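# Set the long carton onto the raised block

## Task

Place the long carton on top of the raised block so that no part of it sticks out past the block's edges, leaving the short carton undisturbed (moving it costs credit). The carton must stay there on its own, not because the robot holds it. Finish by releasing it and moving the tool away.

## Robot and tools

ROBOT. One UR12e-type six-joint arm carries a vacuum tool with four suction cups on two air channels. Channel a has the two cups at y = -70 mm and channel b the two at y = +70 mm, all at x = -35 and +35 mm from the cup point, in its own axes. Each cup is 36 mm wide. The tool reaches 148 mm to either side along the cup point's y axis. The cups point along the cup point's +z axis. The cup point is the centre of the four cup rims when nothing is touching them.

FRAMES. State lines report the cup point in the scene frame. Its origin is on the table surface under the arm base. +z is up, and +y is to the left when facing along +x. Position is in metres, orientation is a wxyz quaternion, and velocities are in m/s and rad/s. Reported positions grow less accurate at long reach. Wrist force and torque are given along the cup point's own x y z axes. The force points from whatever is being pressed back into the arm. Readings include an offset of up to about 5.5 N and noise of up to about 3.4 N, and each axis saturates near 100 N. "no reading" at the start is normal.

ROW FORMAT. Both execute_actions and move use rows of 8 numbers, each in [-1, 1]: dx, dy, dz, rx, ry, rz, suction_a, suction_b. The first six are an offset, not a pose. They are expressed in the cup point's own axes and measured from the cup point pose in the most recent result that showed it. Before any result has shown it, and for later calls within the same reply, they are measured from where the robot is when the action starts. A value of 1.0 equals 0.6 m of travel or 180 degrees of turn. rx, ry and rz form a single rotation vector. All zeros is not a pause: it drives the arm back to the reference pose.

The last two numbers are vacuum levels: +1 is full vacuum, about 75 kPa below ambient. Smaller values request a fraction of that, and 0.01 or less switches the channel off. Each channel keeps its last setting.

execute_actions. The argument actions is a list holding one item or nothing.
- An empty list only returns the current state.
- {"rows": [...], "steps": n} runs up to 15 control steps of 1/30 s each (15 if steps is omitted). Each row covers one step, and the final row repeats if there are fewer rows than steps. Every row is measured from the same reference pose, not from the row before it.
- {"steps": n} without rows waits up to 300 steps counted from the last result, and your reply time is included in that count.
- pictures (boolean) turns camera images on or off.
A refused call sends nothing to the robot.

move. The argument target is one row of 8 numbers, laid out and referenced as above. The cup point follows a straight path toward it, lasting 0.5 to 10 s, and is cut short after 10 s. It rotates the shorter way round. The vacuum values take effect at the start of the path.
speed is in m/s, from 0.002 to 0.5, default 0.25; turning is capped at twice that figure in rad/s. The path does not avoid obstacles. The arm trails the path and can overshoot the speed, especially near full extension.
stop_force is optional, in N, from 13 to 80, and is not allowed in the first 0.2 s of a scene. The path stops when the push against the motion rises that much above its level at the start of the move for two consecutive steps. The arm then backs up two steps and holds there. The remaining press may briefly be double that value. It is measured along the line to the target, so it is unreliable on moves that rotate. Omit it when lifting away from a surface. The sensor does not feel contact with arm links above the wrist.
The result adds a "move:" line giving the outcome: done, off_target, moving, held, fault, or contact (stopped by stop_force). It also lists limits, where paced means the pose was clipped and held means some steps were blocked, and it gives the distance left to the target.

wait: seconds, 0 to 10. The scene runs with no new command.
zoom_image: camera (cam_head_left, cam_head_right, cam_high, cam_low, cam_wrist) and region [x0, y0, x1, y1] in pixels, at most 504x504. It gives an enlarged view of that camera's latest image.
read_manual: section ("licences"). It only returns licence text.
finished_scene: scene (integer).

CONTROL LIMITS. Each step the commanded pose is clipped to 100 mm and 16 degrees from the measured pose. Motion lags commands by about 0.17 s. A large move may finish short of its target, so read the pose and send the remainder. "Hand target" shows where the controller is heading. "pose unreachable" or HELD means the clearance check changed or blocked part of the command. Any block or post under the base counts as part of the arm.

GRIPPING. Switch a channel on and press both of its cups flat onto a smooth surface, making sure neither cup sits over an edge, hole or seam. If one cup on a live channel is open, it draws all the pump's flow and the other channel loses vacuum too. suction_measured_a and suction_measured_b show the vacuum reached; a value near 0 means no seal. part_present turns 1 at 0.54 and back to 0 below 0.49. A held object sits up to 12 mm nearer the tool. To release, set the object down on its support, switch both channels off, then lift more than 15 mm. If a cup grips the table, switch that channel off.

AVOID. The arm is stiff. Aiming even slightly past a firm contact, or hitting something fast, can cause a stop of 10 s. This happens when 150 N of external force is reached or a joint passes its load limit (wrist joints 47.5 N m). Approach slowly, using stop_force. Holding loads heats the motors: MOTOR HOT appears at 70 °C, and brakes engage at 85 °C. Avoid dropping, slamming or hard pushing. Do not let anything leave the table. Do not bump the short carton. Objects may occasionally be nudged by outside pushes.

Each tool is called after ">>>" by a JSON object that holds its "fn" and its "kwargs", one argument or row to a line.

## Session

>>> {"fn": "execute_actions", "kwargs": {
  "actions": []
}}

Scene clock: 0.00 s of 5300.00 s.
end_effector_position=(+0.6293, -0.0089, +0.4789) suction_measured_a=0.01 part_present_a=0 suction_measured_b=0.01 part_present_b=0 end_effector_quat_wxyz=(+0.000, +0.713, +0.702, -0.001) end_effector_velocity=(+0.000, -0.000, -0.000) end_effector_angular_velocity=(-0.000, +0.001, +0.000)
Joint positions: [-0.281 -1.704  1.857 -1.725 -1.57  -1.853]
Joint velocities: [-0.     0.001 -0.     0.    -0.    -0.   ]
Motor temperatures (°C, as the motors report them): [28 28 30 33 39 37]
Wrist force (N, on the end effector, along its own x y z axes, offset not removed): no reading
Wrist torque (N m, same axes, about the end effector's origin, offset not removed): no reading
Hand target: +0.629, -0.009, +0.479; +0.000, +0.713, +0.702, -0.001

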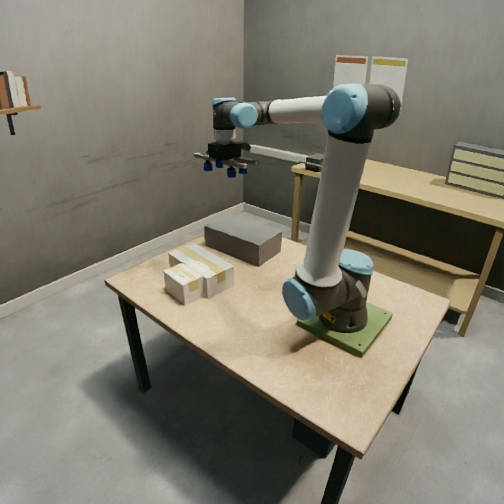

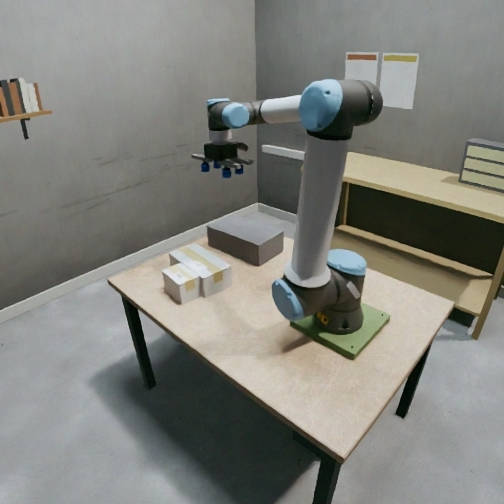

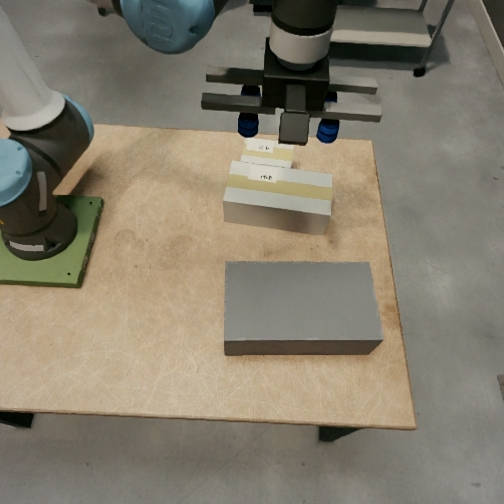

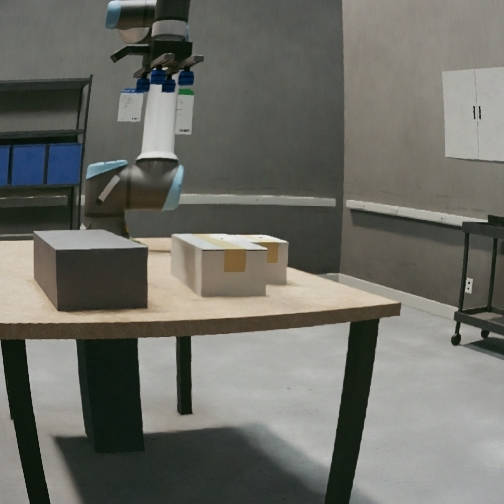

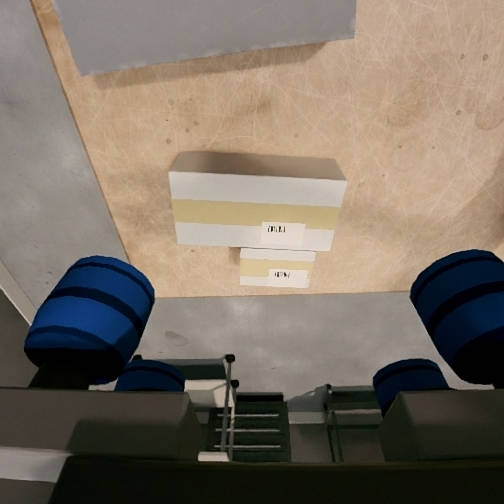

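>>> {"fn": "zoom_image", "kwargs": {
  "camera": "cam_high",
  "region": [200, 120, 400, 370]
}}

>>> {"fn": "zoom_image", "kwargs": {
  "camera": "cam_wrist",
  "region": [150, 140, 360, 300]
}}

>>> {"fn": "zoom_image", "kwargs": {
  "camera": "cam_low",
  "region": [20, 215, 310, 325]
}}

>>> {"fn": "zoom_image", "kwargs": {
  "camera": "cam_head_left",
  "region": [150, 200, 300, 310]
}}

Region (200, 120, 400, 370) of cam_high's 504x504 image, scaled by 2.016, with more detail than that image has; it fills the left 403 columns of this view, and the rest is white.

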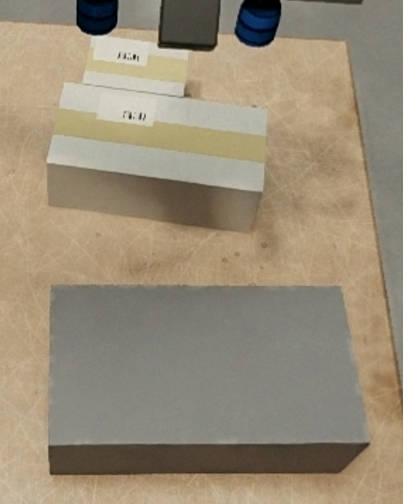

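Region (150, 140, 360, 300) of cam_wrist's 504x504 image, scaled by 2.400, with more detail than that image has; it fills the top 384 rows of this view, and the rest is white.

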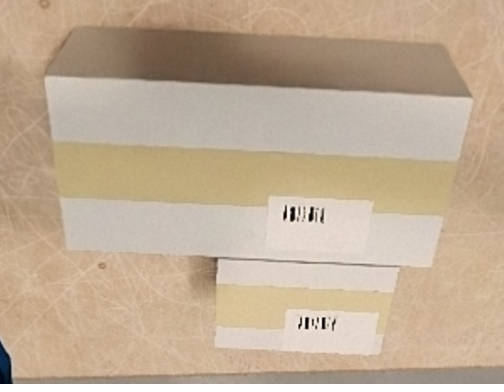

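Region (20, 215, 310, 325) of cam_low's 504x504 image, scaled by 1.738, with more detail than that image has; it fills the top 191 rows of this view, and the rest is white.

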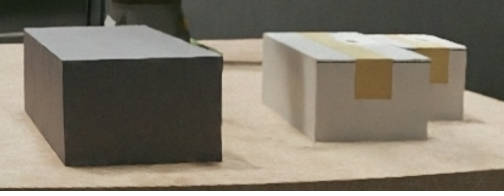

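Region (150, 200, 300, 310) of cam_head_left's 504x504 image, scaled by 3.360, with more detail than that image has; it fills the top 370 rows of this view, and the rest is white.

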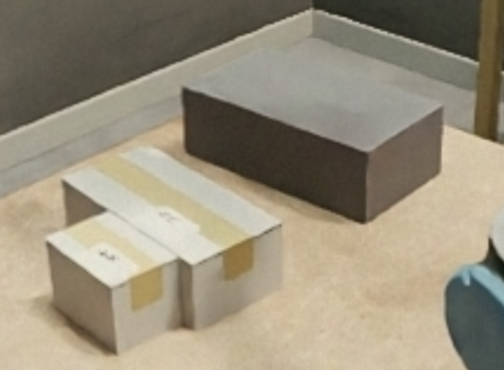

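>>> {"fn": "move", "kwargs": {
  "target": [0.2569, 0.02385, 0.5482, 0, 0, 0.0267, 0, 0],
  "speed": 0.3
}}

Scene clock: 93.00 s of 5300.00 s.
end_effector_position=(+0.6455, +0.1437, +0.1498) suction_measured_a=0.01 part_present_a=0 suction_measured_b=0.01 part_present_b=0 end_effector_quat_wxyz=(+0.000, +0.741, +0.671, -0.001) end_effector_velocity=(+0.001, +0.001, -0.002) end_effector_angular_velocity=(-0.000, +0.000, -0.000)
Joint positions: [-0.032 -1.375  2.175 -2.37  -1.57  -1.52 ]
Joint velocities: [ 0.001  0.003 -0.    -0.003 -0.     0.002]
Motor temperatures (°C, as the motors report them): [28 28 30 33 39 37]
Wrist force (N, on the end effector, along its own x y z axes, offset not removed): [-2.2 4.5 -2.4]
Wrist torque (N m, same axes, about the end effector's origin, offset not removed): [0.60 0.31 0.00]
Hand target: +0.646, +0.144, +0.150; +0.000, +0.741, +0.671, -0.001
Off the commanded pose: 0.001 m, 0 deg.
After step 90, 88.23 s passed at rest.
move: done
camera_calibration (this result's frames):
cam_wrist: T_world_to_cam=[[-0.990312, 0.138046, -0.0150452, 0.630531], [0.100855, 0.789491, 0.605419, -0.226049], [0.0954538, 0.598036, -0.795765, 0.110079], [0, 0, 0, 1]] pos_world=[0.636713, 0.0255906, 0.233938]

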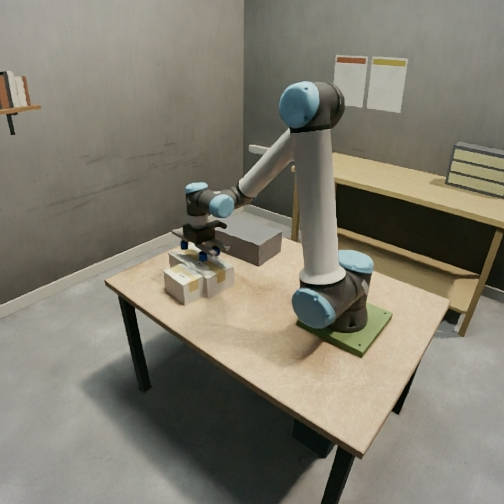

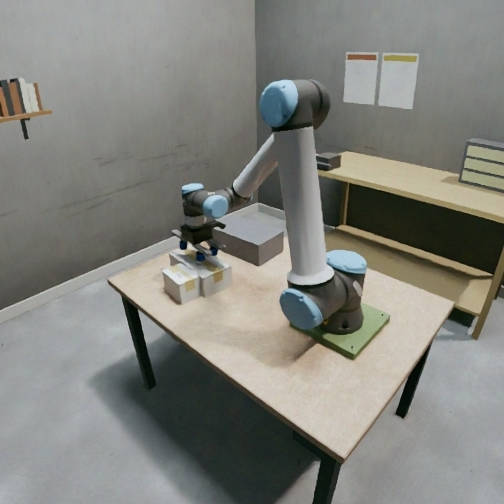

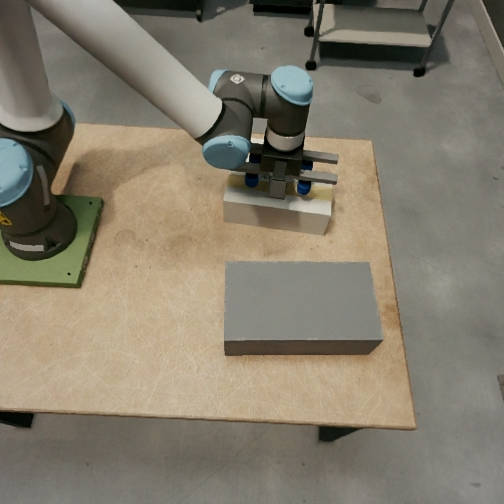

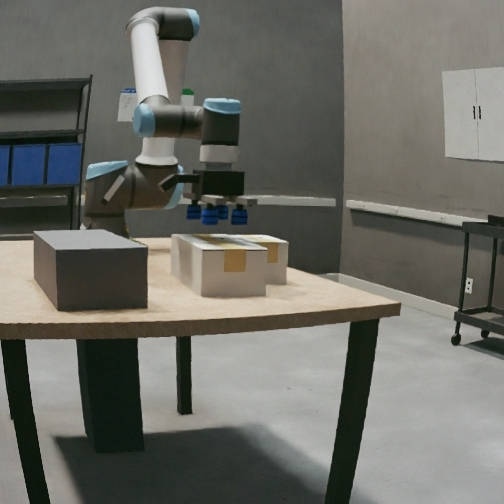

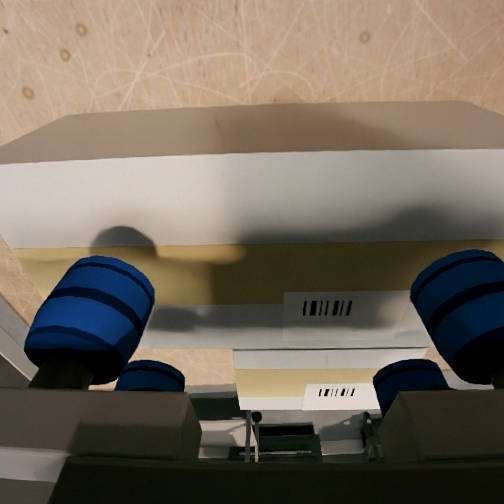

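>>> {"fn": "zoom_image", "kwargs": {
  "camera": "cam_low",
  "region": [160, 160, 300, 300]
}}

>>> {"fn": "zoom_image", "kwargs": {
  "camera": "cam_wrist",
  "region": [0, 80, 504, 420]
}}

Region (160, 160, 300, 300) of cam_low's 504x504 image, scaled by 3.600, with more detail than that image has.

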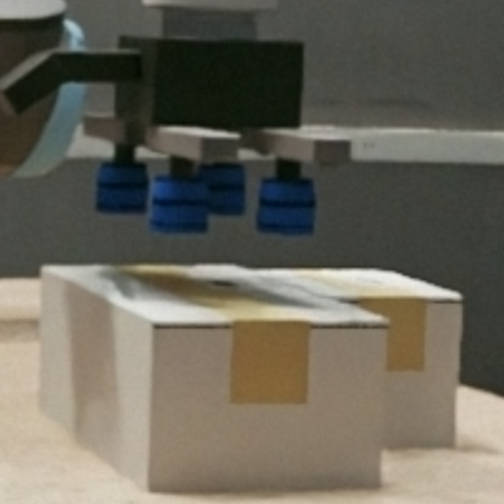

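Region (0, 80, 504, 420) of cam_wrist's 504x504 image, scaled by 1.000; it fills the top 340 rows of this view, and the rest is white.

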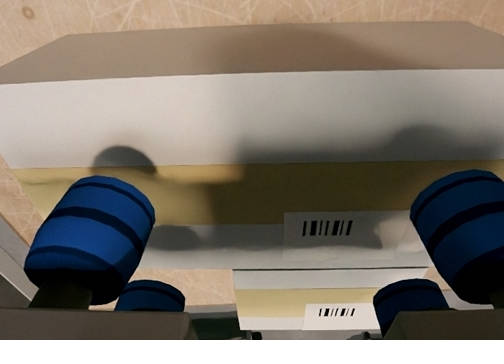

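>>> {"fn": "move", "kwargs": {
  "target": [0.0033, 0, 0.06, 0, 0, 0, 0, 0],
  "speed": 0.08
}}

>>> {"fn": "move", "kwargs": {
  "target": [0, 0, 0.04, 0, 0, 0, 0, 0],
  "speed": 0.01,
  "stop_force": 15
}}

Scene clock: 129.07 s of 5300.00 s.
end_effector_position=(+0.6456, +0.1456, +0.1139) suction_measured_a=0.01 part_present_a=0 suction_measured_b=0.01 part_present_b=0 end_effector_quat_wxyz=(+0.000, +0.741, +0.671, -0.001) end_effector_velocity=(+0.000, +0.000, -0.001) end_effector_angular_velocity=(-0.000, -0.000, +0.000)
Joint positions: [-0.028 -1.321  2.195 -2.445 -1.57  -1.517]
Joint velocities: [ 0.     0.002  0.001 -0.003 -0.    -0.   ]
Motor temperatures (°C, as the motors report them): [28 28 31 33 39 37]
Wrist force (N, on the end effector, along its own x y z axes, offset not removed): [-1.4 -1.1 1.0]
Wrist torque (N m, same axes, about the end effector's origin, offset not removed): [-0.20 0.18 -0.03]
Hand target: +0.646, +0.146, +0.114; +0.000, +0.741, +0.671, -0.001
Off the commanded pose: 0.000 m, 0 deg.
After step 90, 32.20 s passed at rest.
move: done
camera_calibration (this result's frames):
cam_wrist: T_world_to_cam=[[-0.990312, 0.138044, -0.0150477, 0.629876], [0.100858, 0.789534, 0.605362, -0.205798], [0.0954471, 0.59798, -0.795808, 0.0804392], [0, 0, 0, 1]] pos_world=[0.636852, 0.0274329, 0.198074]

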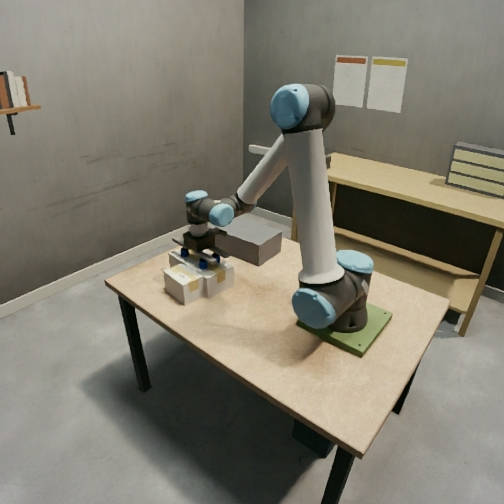

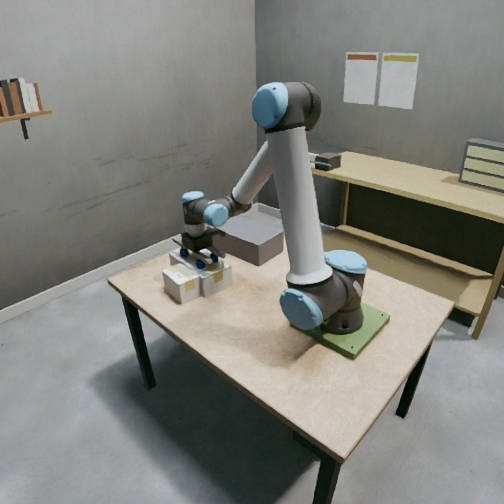

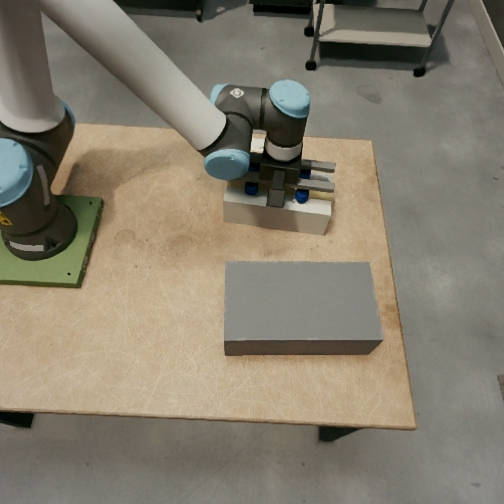

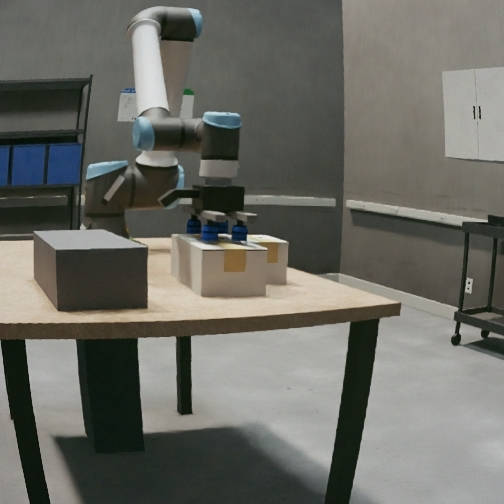

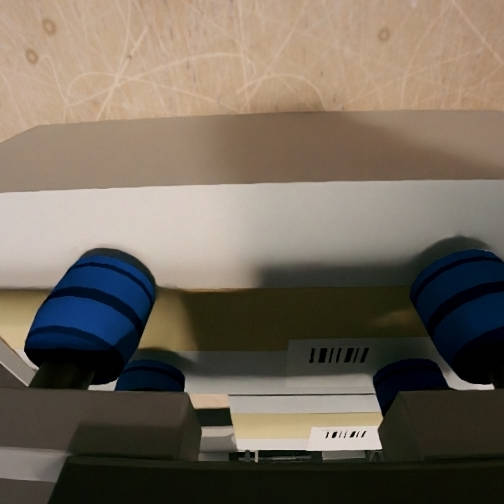

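Scene clock: 130.77 s of 5300.00 s.
end_effector_position=(+0.6456, +0.1455, +0.1006) suction_measured_a=0.01 part_present_a=0 suction_measured_b=0.01 part_present_b=0 end_effector_quat_wxyz=(+0.000, +0.741, +0.671, -0.001) end_effector_velocity=(+0.000, +0.000, +0.003) end_effector_angular_velocity=(-0.000, -0.000, +0.000)
Joint positions: [-0.028 -1.3    2.202 -2.473 -1.57  -1.517]
Joint velocities: [ 0.    -0.005 -0.002  0.007 -0.     0.   ]
Motor temperatures (°C, as the motors report them): [28 28 31 33 39 37]
Wrist force (N, on the end effector, along its own x y z axes, offset not removed): [1.1 -2.6 -20.1]
Wrist torque (N m, same axes, about the end effector's origin, offset not removed): [-0.14 -0.25 -0.10]
Hand target: +0.646, +0.146, +0.101; +0.000, +0.741, +0.671, -0.001
Off the commanded pose: 0.011 m, 0 deg.
move: contact
camera_calibration (this result's frames):
cam_wrist: T_world_to_cam=[[-0.990312, 0.138043, -0.0150639, 0.62964], [0.100848, 0.789535, 0.605364, -0.197693], [0.0954598, 0.597979, -0.795807, 0.0698554], [0, 0, 0, 1]] pos_world=[0.636808, 0.0273956, 0.184752]

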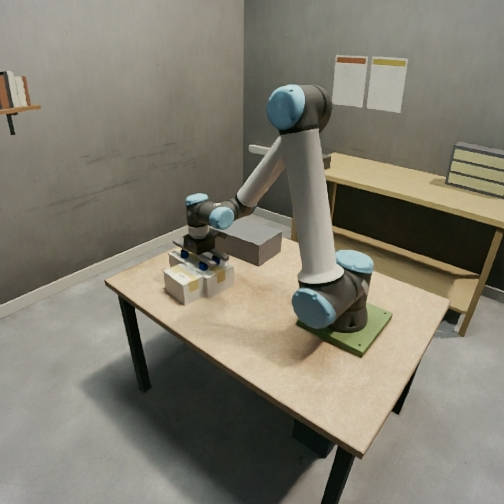

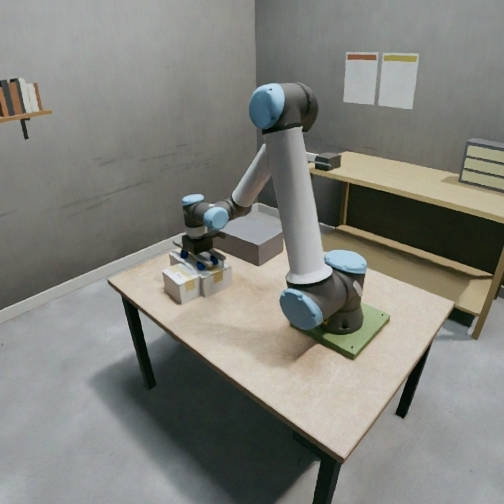

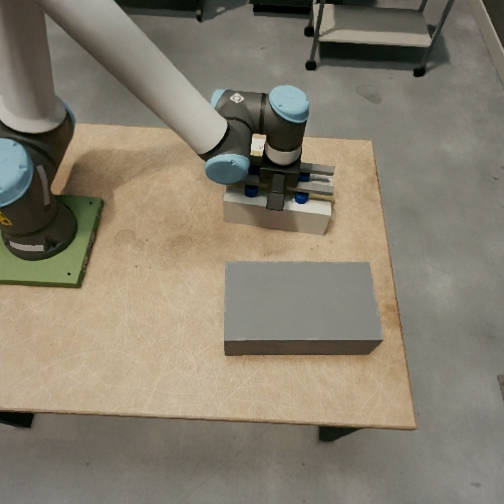

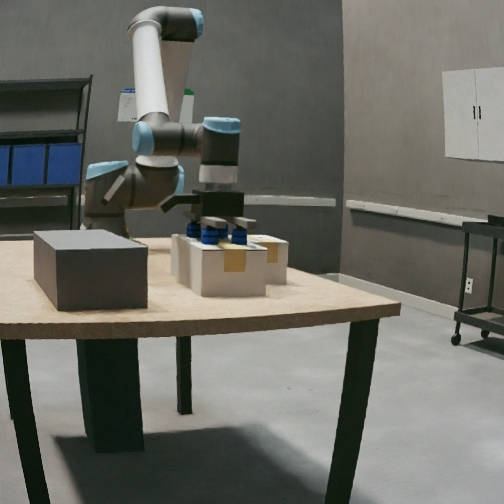

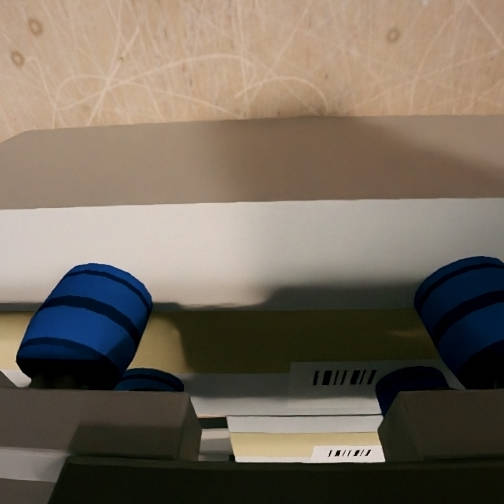

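Contact made. Turning on suction.

>>> {"fn": "execute_actions", "kwargs": {
  "actions": [
    {"rows": [[0, 0, 0, 0, 0, 0, 1, 1]], "steps": 15}
  ],
  "pictures": false
}}

Scene clock: 133.87 s of 5300.00 s.
end_effector_position=(+0.6455, +0.1455, +0.1006) suction_measured_a=0.73 part_present_a=1 suction_measured_b=0.73 part_present_b=1 end_effector_quat_wxyz=(+0.000, +0.741, +0.671, -0.001) end_effector_velocity=(+0.000, -0.000, -0.000) end_effector_angular_velocity=(-0.001, +0.000, +0.000)
Joint positions: [-0.028 -1.3    2.202 -2.473 -1.57  -1.517]
Joint velocities: [-0.     0.001  0.    -0.    -0.001 -0.   ]
Motor temperatures (°C, as the motors report them): [28 28 31 33 39 37]
Wrist force (N, on the end effector, along its own x y z axes, offset not removed): [2.0 0.0 13.7]
Wrist torque (N m, same axes, about the end effector's origin, offset not removed): [-0.25 -0.24 0.02]
Hand target: +0.646, +0.146, +0.101; +0.000, +0.741, +0.671, -0.001
Off the commanded pose: 0.000 m, 0 deg.
Steps of this call (steps 1 to 78: nothing new was sent; steps 79 to 93: all 15 steps of this action). Readings (end_effector_position | what the end effector reports):
79: (+0.6456, +0.1455, +0.1010) | suction_measured_a=0.05 part_present_a=0 suction_measured_b=0.05 part_present_b=0
80: (+0.6456, +0.1455, +0.1010) | suction_measured_a=0.14 part_present_a=0 suction_measured_b=0.14 part_present_b=0
82: (+0.6455, +0.1455, +0.1008) | suction_measured_a=0.24 part_present_a=0 suction_measured_b=0.24 part_present_b=0
86: (+0.6455, +0.1455, +0.1007) | suction_measured_a=0.36 part_present_a=0 suction_measured_b=0.36 part_present_b=0
93: the state above

>>> {"fn": "move", "kwargs": {
  "target": [-0.2123, 0.0546, -0.2583, 0, 0, 0, 1, 1],
  "speed": 0.2
}}

>>> {"fn": "move", "kwargs": {
  "target": [-0.3602, 0.0919, 0.02, 0, 0, -0.0502, 1, 1],
  "speed": 0.2
}}

Scene clock: 182.70 s of 5300.00 s.
end_effector_position=(+0.6656, +0.0161, +0.2557) suction_measured_a=0.99 part_present_a=1 suction_measured_b=0.99 part_present_b=1 end_effector_quat_wxyz=(+0.000, +0.741, +0.671, -0.001) end_effector_velocity=(+0.000, -0.001, +0.002) end_effector_angular_velocity=(+0.001, -0.001, -0.000)
Joint positions: [-0.225 -1.498  2.08  -2.153 -1.57  -1.713]
Joint velocities: [-0.001 -0.002 -0.002  0.003  0.001 -0.001]
Motor temperatures (°C, as the motors report them): [28 28 31 33 39 37]
Wrist force (N, on the end effector, along its own x y z axes, offset not removed): [-2.2 1.0 14.6]
Wrist torque (N m, same axes, about the end effector's origin, offset not removed): [-0.06 0.26 0.01]
Hand target: +0.666, +0.016, +0.256; +0.000, +0.741, +0.671, -0.001
Off the commanded pose: 0.000 m, 0 deg.
move: done
camera_calibration (this result's frames):
cam_wrist: T_world_to_cam=[[-0.990309, 0.138049, -0.0152134, 0.669721], [0.100793, 0.789735, 0.605111, -0.191348], [0.0955493, 0.597714, -0.795995, 0.268738], [0, 0, 0, 1]] pos_world=[0.65684, -0.101968, 0.33989]

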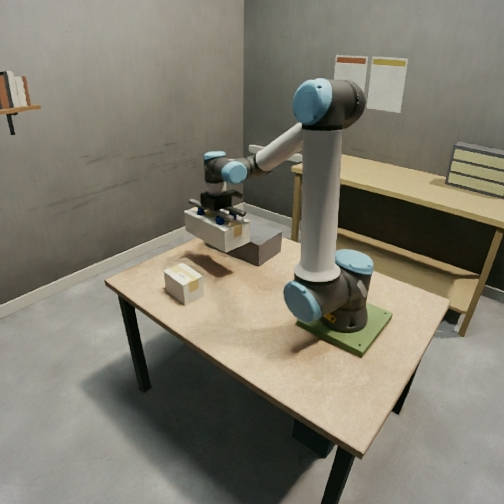

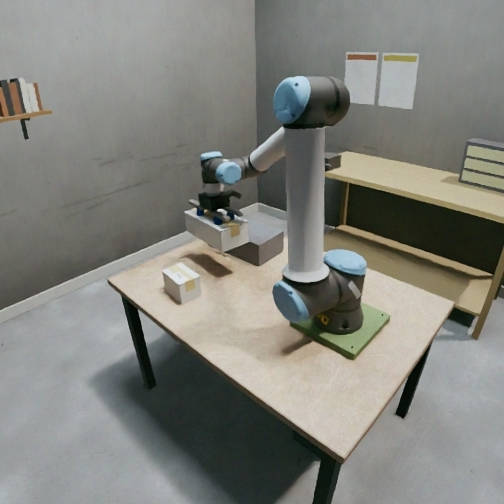

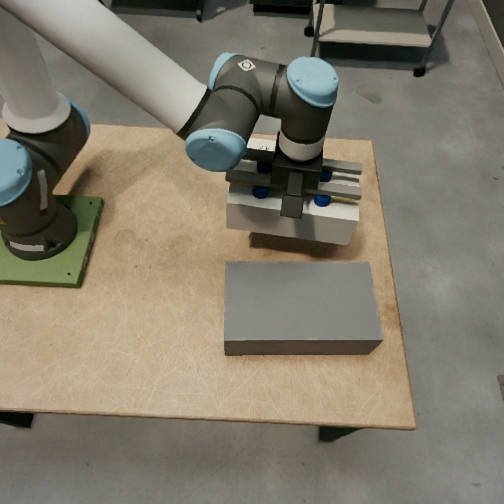

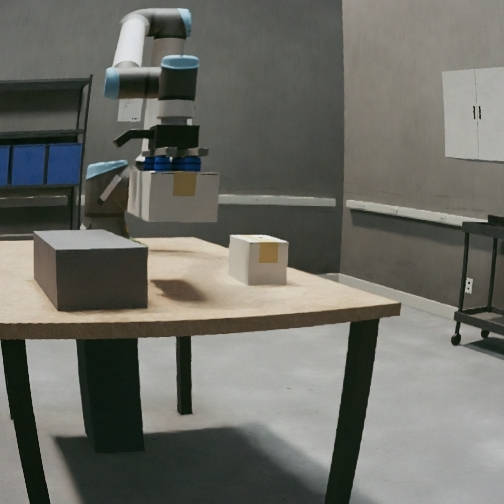

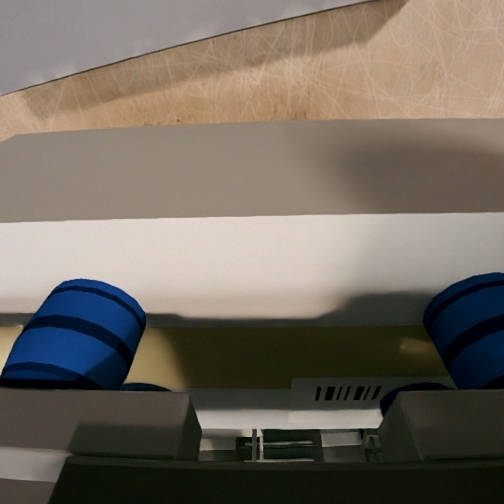

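Scene clock: 184.30 s of 5300.00 s.
end_effector_position=(+0.6988, -0.2042, +0.2444) suction_measured_a=0.99 part_present_a=1 suction_measured_b=0.99 part_present_b=1 end_effector_quat_wxyz=(+0.000, +0.686, +0.727, -0.001) end_effector_velocity=(+0.000, -0.001, +0.000) end_effector_angular_velocity=(-0.000, -0.001, +0.002)
Joint positions: [-0.51  -1.388  1.977 -2.16  -1.57  -2.156]
Joint velocities: [-0.001  0.001 -0.002  0.     0.    -0.003]
Motor temperatures (°C, as the motors report them): [28 28 31 33 39 37]
Wrist force (N, on the end effector, along its own x y z axes, offset not removed): [-1.6 -0.6 11.3]
Wrist torque (N m, same axes, about the end effector's origin, offset not removed): [-0.33 0.27 -0.03]
Hand target: +0.699, -0.204, +0.244; +0.000, +0.686, +0.727, -0.001
Off the commanded pose: 0.000 m, 0 deg.
move: done
camera_calibration (this result's frames):
cam_wrist: T_world_to_cam=[[-0.999705, -0.0190929, -0.0150098, 0.70724], [-0.0242834, 0.795782, 0.605096, 0.0747666], [0.000391486, 0.605282, -0.796011, 0.45635], [0, 0, 0, 1]] pos_world=[0.708668, -0.322215, 0.328634]

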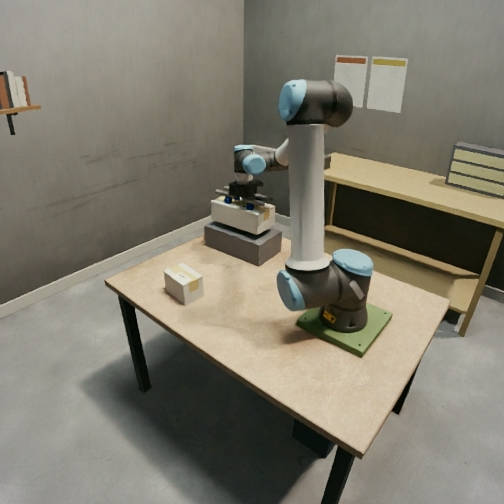

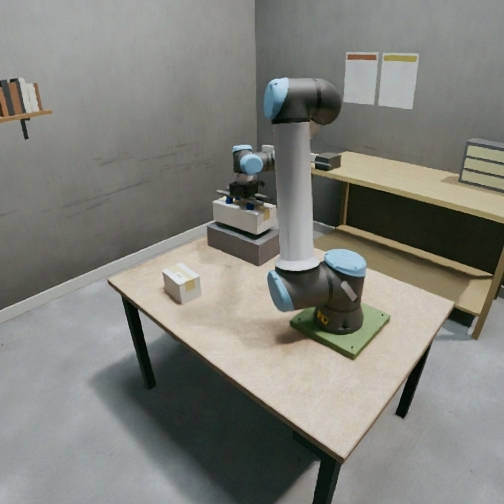

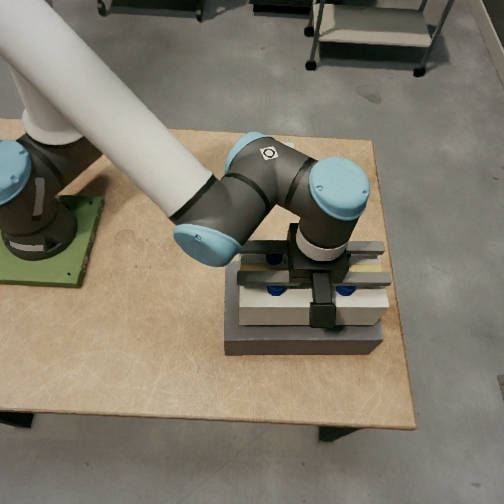

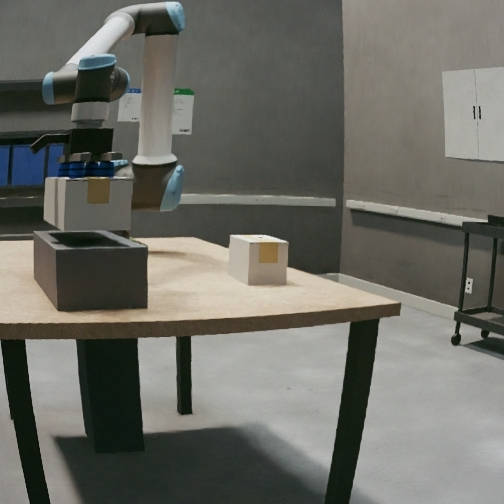

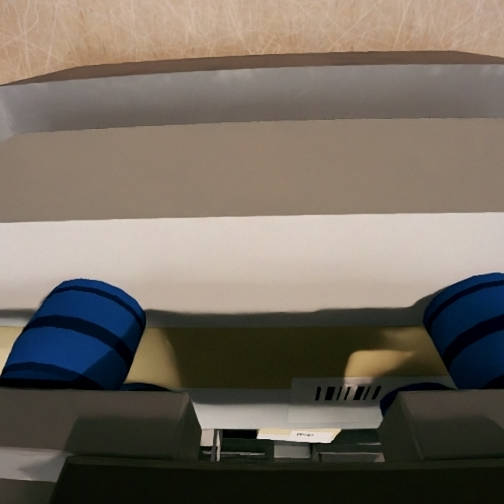

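>>> {"fn": "zoom_image", "kwargs": {
  "camera": "cam_high",
  "region": [210, 230, 400, 370]
}}

>>> {"fn": "zoom_image", "kwargs": {
  "camera": "cam_low",
  "region": [20, 150, 170, 320]
}}

>>> {"fn": "zoom_image", "kwargs": {
  "camera": "cam_head_left",
  "region": [190, 170, 300, 280]
}}

Region (210, 230, 400, 370) of cam_high's 504x504 image, scaled by 2.653, with more detail than that image has; it fills the top 371 rows of this view, and the rest is white.

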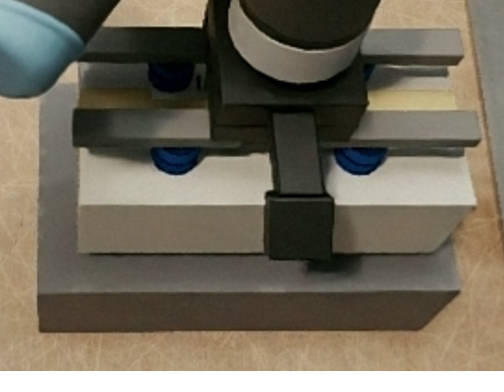

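Region (20, 150, 170, 320) of cam_low's 504x504 image, scaled by 2.965, with more detail than that image has; it fills the left 445 columns of this view, and the rest is white.

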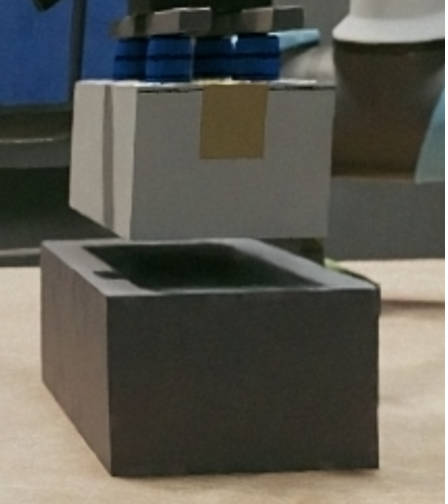

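Region (190, 170, 300, 280) of cam_head_left's 504x504 image, scaled by 4.582, with more detail than that image has.

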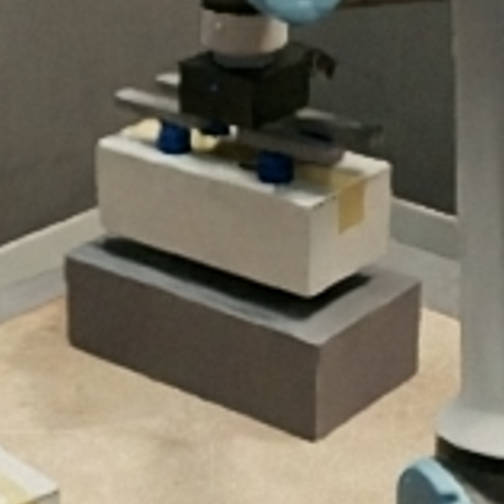

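>>> {"fn": "move", "kwargs": {
  "target": [0.004, -0.0065, 0.0367, 0, 0, 0, 1, 1],
  "speed": 0.05
}}

>>> {"fn": "move", "kwargs": {
  "target": [0, 0, 0.035, 0, 0, 0, 1, 1],
  "speed": 0.006,
  "stop_force": 13
}}

Scene clock: 234.67 s of 5300.00 s.
end_effector_position=(+0.6947, -0.2021, +0.2226) suction_measured_a=0.99 part_present_a=1 suction_measured_b=0.99 part_present_b=1 end_effector_quat_wxyz=(+0.000, +0.686, +0.727, -0.001) end_effector_velocity=(-0.000, +0.000, -0.002) end_effector_angular_velocity=(+0.000, +0.001, -0.001)
Joint positions: [-0.511 -1.372  2.004 -2.203 -1.57  -2.157]
Joint velocities: [-0.     0.002  0.002 -0.003 -0.     0.   ]
Motor temperatures (°C, as the motors report them): [28 28 31 33 39 37]
Wrist force (N, on the end effector, along its own x y z axes, offset not removed): [-0.5 0.5 11.2]
Wrist torque (N m, same axes, about the end effector's origin, offset not removed): [-0.27 0.05 -0.06]
Hand target: +0.695, -0.202, +0.222; +0.000, +0.686, +0.727, -0.001
Off the commanded pose: 0.000 m, 0 deg.
move: done
camera_calibration (this result's frames):
cam_wrist: T_world_to_cam=[[-0.999704, -0.0191212, -0.0150374, 0.702916], [-0.0243226, 0.795757, 0.605127, 0.0862523], [0.000395406, 0.605314, -0.795987, 0.437676], [0, 0, 0, 1]] pos_world=[0.704633, -0.320127, 0.306761]

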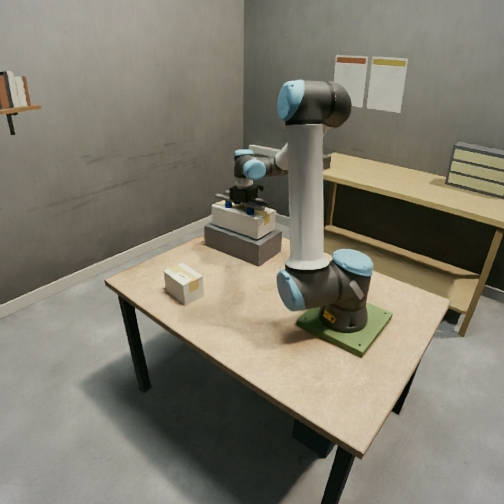

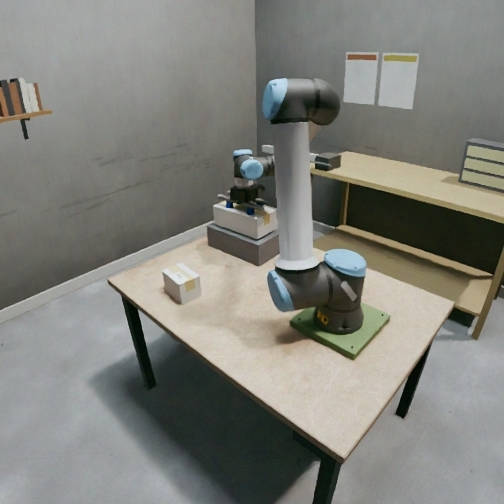

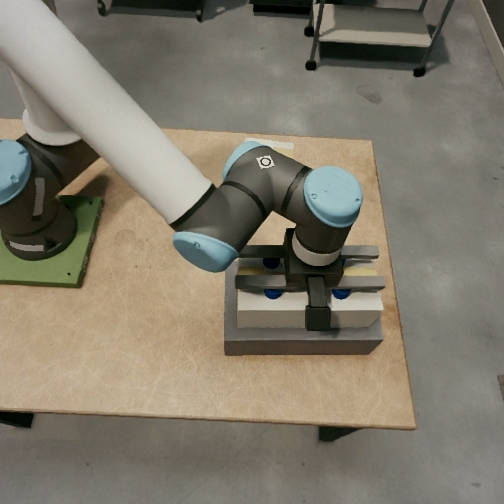

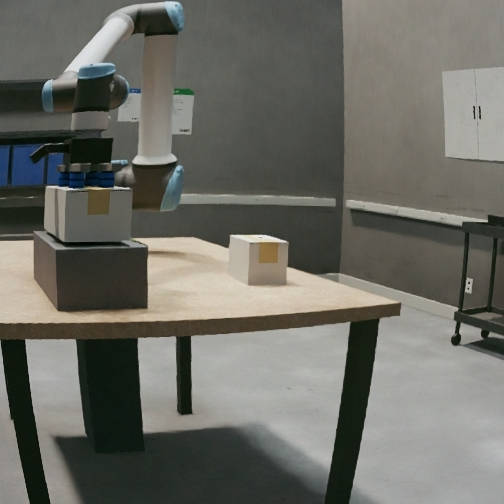

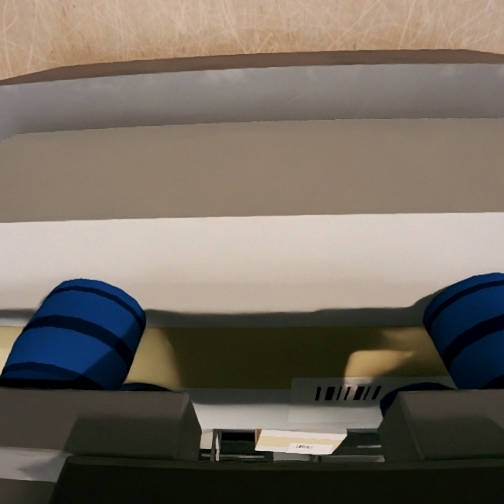

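Scene clock: 236.67 s of 5300.00 s.
end_effector_position=(+0.6948, -0.2022, +0.2128) suction_measured_a=0.99 part_present_a=1 suction_measured_b=0.99 part_present_b=1 end_effector_quat_wxyz=(+0.001, +0.686, +0.727, -0.001) end_effector_velocity=(-0.001, +0.000, +0.001) end_effector_angular_velocity=(+0.002, +0.002, -0.000)
Joint positions: [-0.511 -1.362  2.012 -2.222 -1.57  -2.157]
Joint velocities: [-0.    -0.002 -0.001  0.005  0.     0.   ]
Motor temperatures (°C, as the motors report them): [28 28 31 33 39 37]
Wrist force (N, on the end effector, along its own x y z axes, offset not removed): [4.6 2.7 -4.7]
Wrist torque (N m, same axes, about the end effector's origin, offset not removed): [-3.30 0.46 0.19]
Hand target: +0.695, -0.202, +0.213; +0.000, +0.686, +0.727, -0.001
Off the commanded pose: 0.011 m, 0 deg.
move: contact
camera_calibration (this result's frames):
cam_wrist: T_world_to_cam=[[-0.9997, -0.0191122, -0.0153338, 0.702911], [-0.0244947, 0.795831, 0.605024, 0.092404], [0.000639775, 0.605218, -0.79606, 0.429761], [0, 0, 0, 1]] pos_world=[0.704688, -0.320203, 0.296987]

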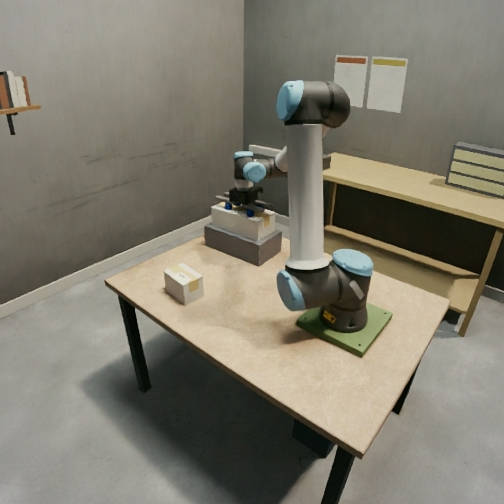

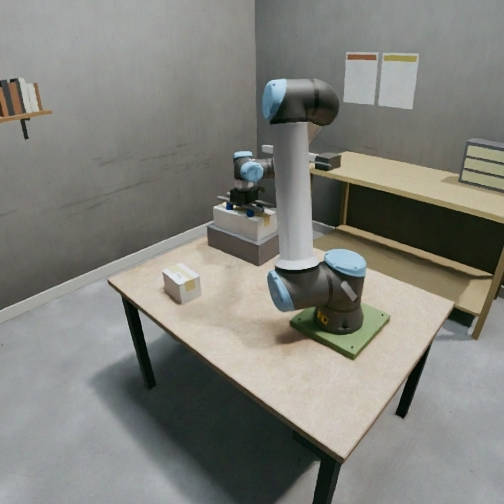

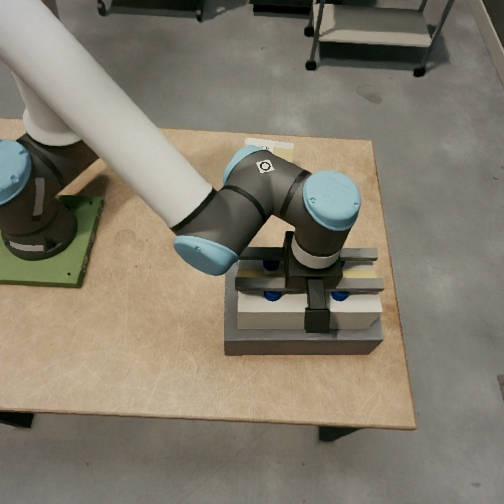

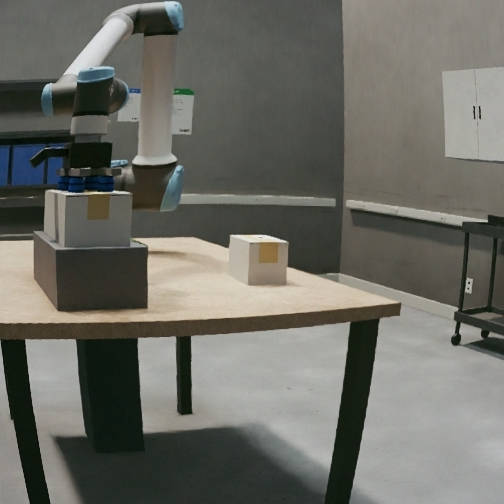

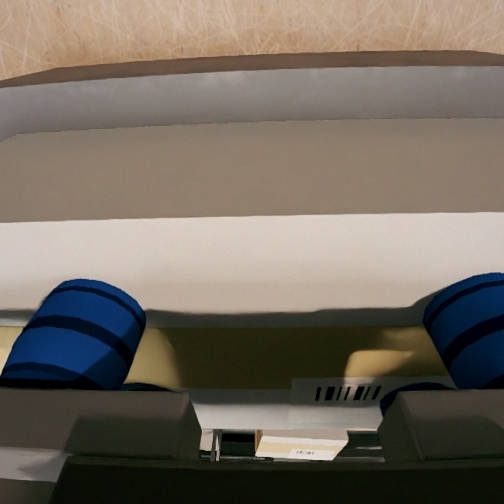

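>>> {"fn": "execute_actions", "kwargs": {
  "actions": [
    {"rows": [[0, 0, 0, 0, 0, 0, 0, 0]], "steps": 15}
  ],
  "pictures": false
}}

Scene clock: 243.87 s of 5300.00 s.
end_effector_position=(+0.6948, -0.2023, +0.2131) suction_measured_a=0.01 part_present_a=0 suction_measured_b=0.01 part_present_b=0 end_effector_quat_wxyz=(+0.001, +0.686, +0.727, -0.001) end_effector_velocity=(-0.000, +0.000, -0.000) end_effector_angular_velocity=(+0.001, +0.000, -0.001)
Joint positions: [-0.511 -1.362  2.012 -2.222 -1.57  -2.157]
Joint velocities: [ 0.    -0.     0.001 -0.     0.     0.001]
Motor temperatures (°C, as the motors report them): [28 28 31 33 39 37]
Wrist force (N, on the end effector, along its own x y z axes, offset not removed): [-0.4 -5.8 -46.8]
Wrist torque (N m, same axes, about the end effector's origin, offset not removed): [-0.07 0.50 -0.14]
Hand target: +0.695, -0.202, +0.213; +0.001, +0.686, +0.727, -0.001
Off the commanded pose: 0.000 m, 0 deg.
Steps of this call (steps 1 to 201: nothing new was sent; steps 202 to 216: all 15 steps of this action). Readings (end_effector_position | what the end effector reports):
202: (+0.6948, -0.2022, +0.2131) | suction_measured_a=0.79 part_present_a=1 suction_measured_b=0.79 part_present_b=1
203: (+0.6948, -0.2022, +0.2131) | suction_measured_a=0.29 part_present_a=0 suction_measured_b=0.28 part_present_b=0
205: (+0.6950, -0.2023, +0.2133) | suction_measured_a=0.01 part_present_a=0 suction_measured_b=0.01 part_present_b=0
209: (+0.6950, -0.2024, +0.2133) | suction_measured_a=0.01 part_present_a=0 suction_measured_b=0.01 part_present_b=0
216: the state above


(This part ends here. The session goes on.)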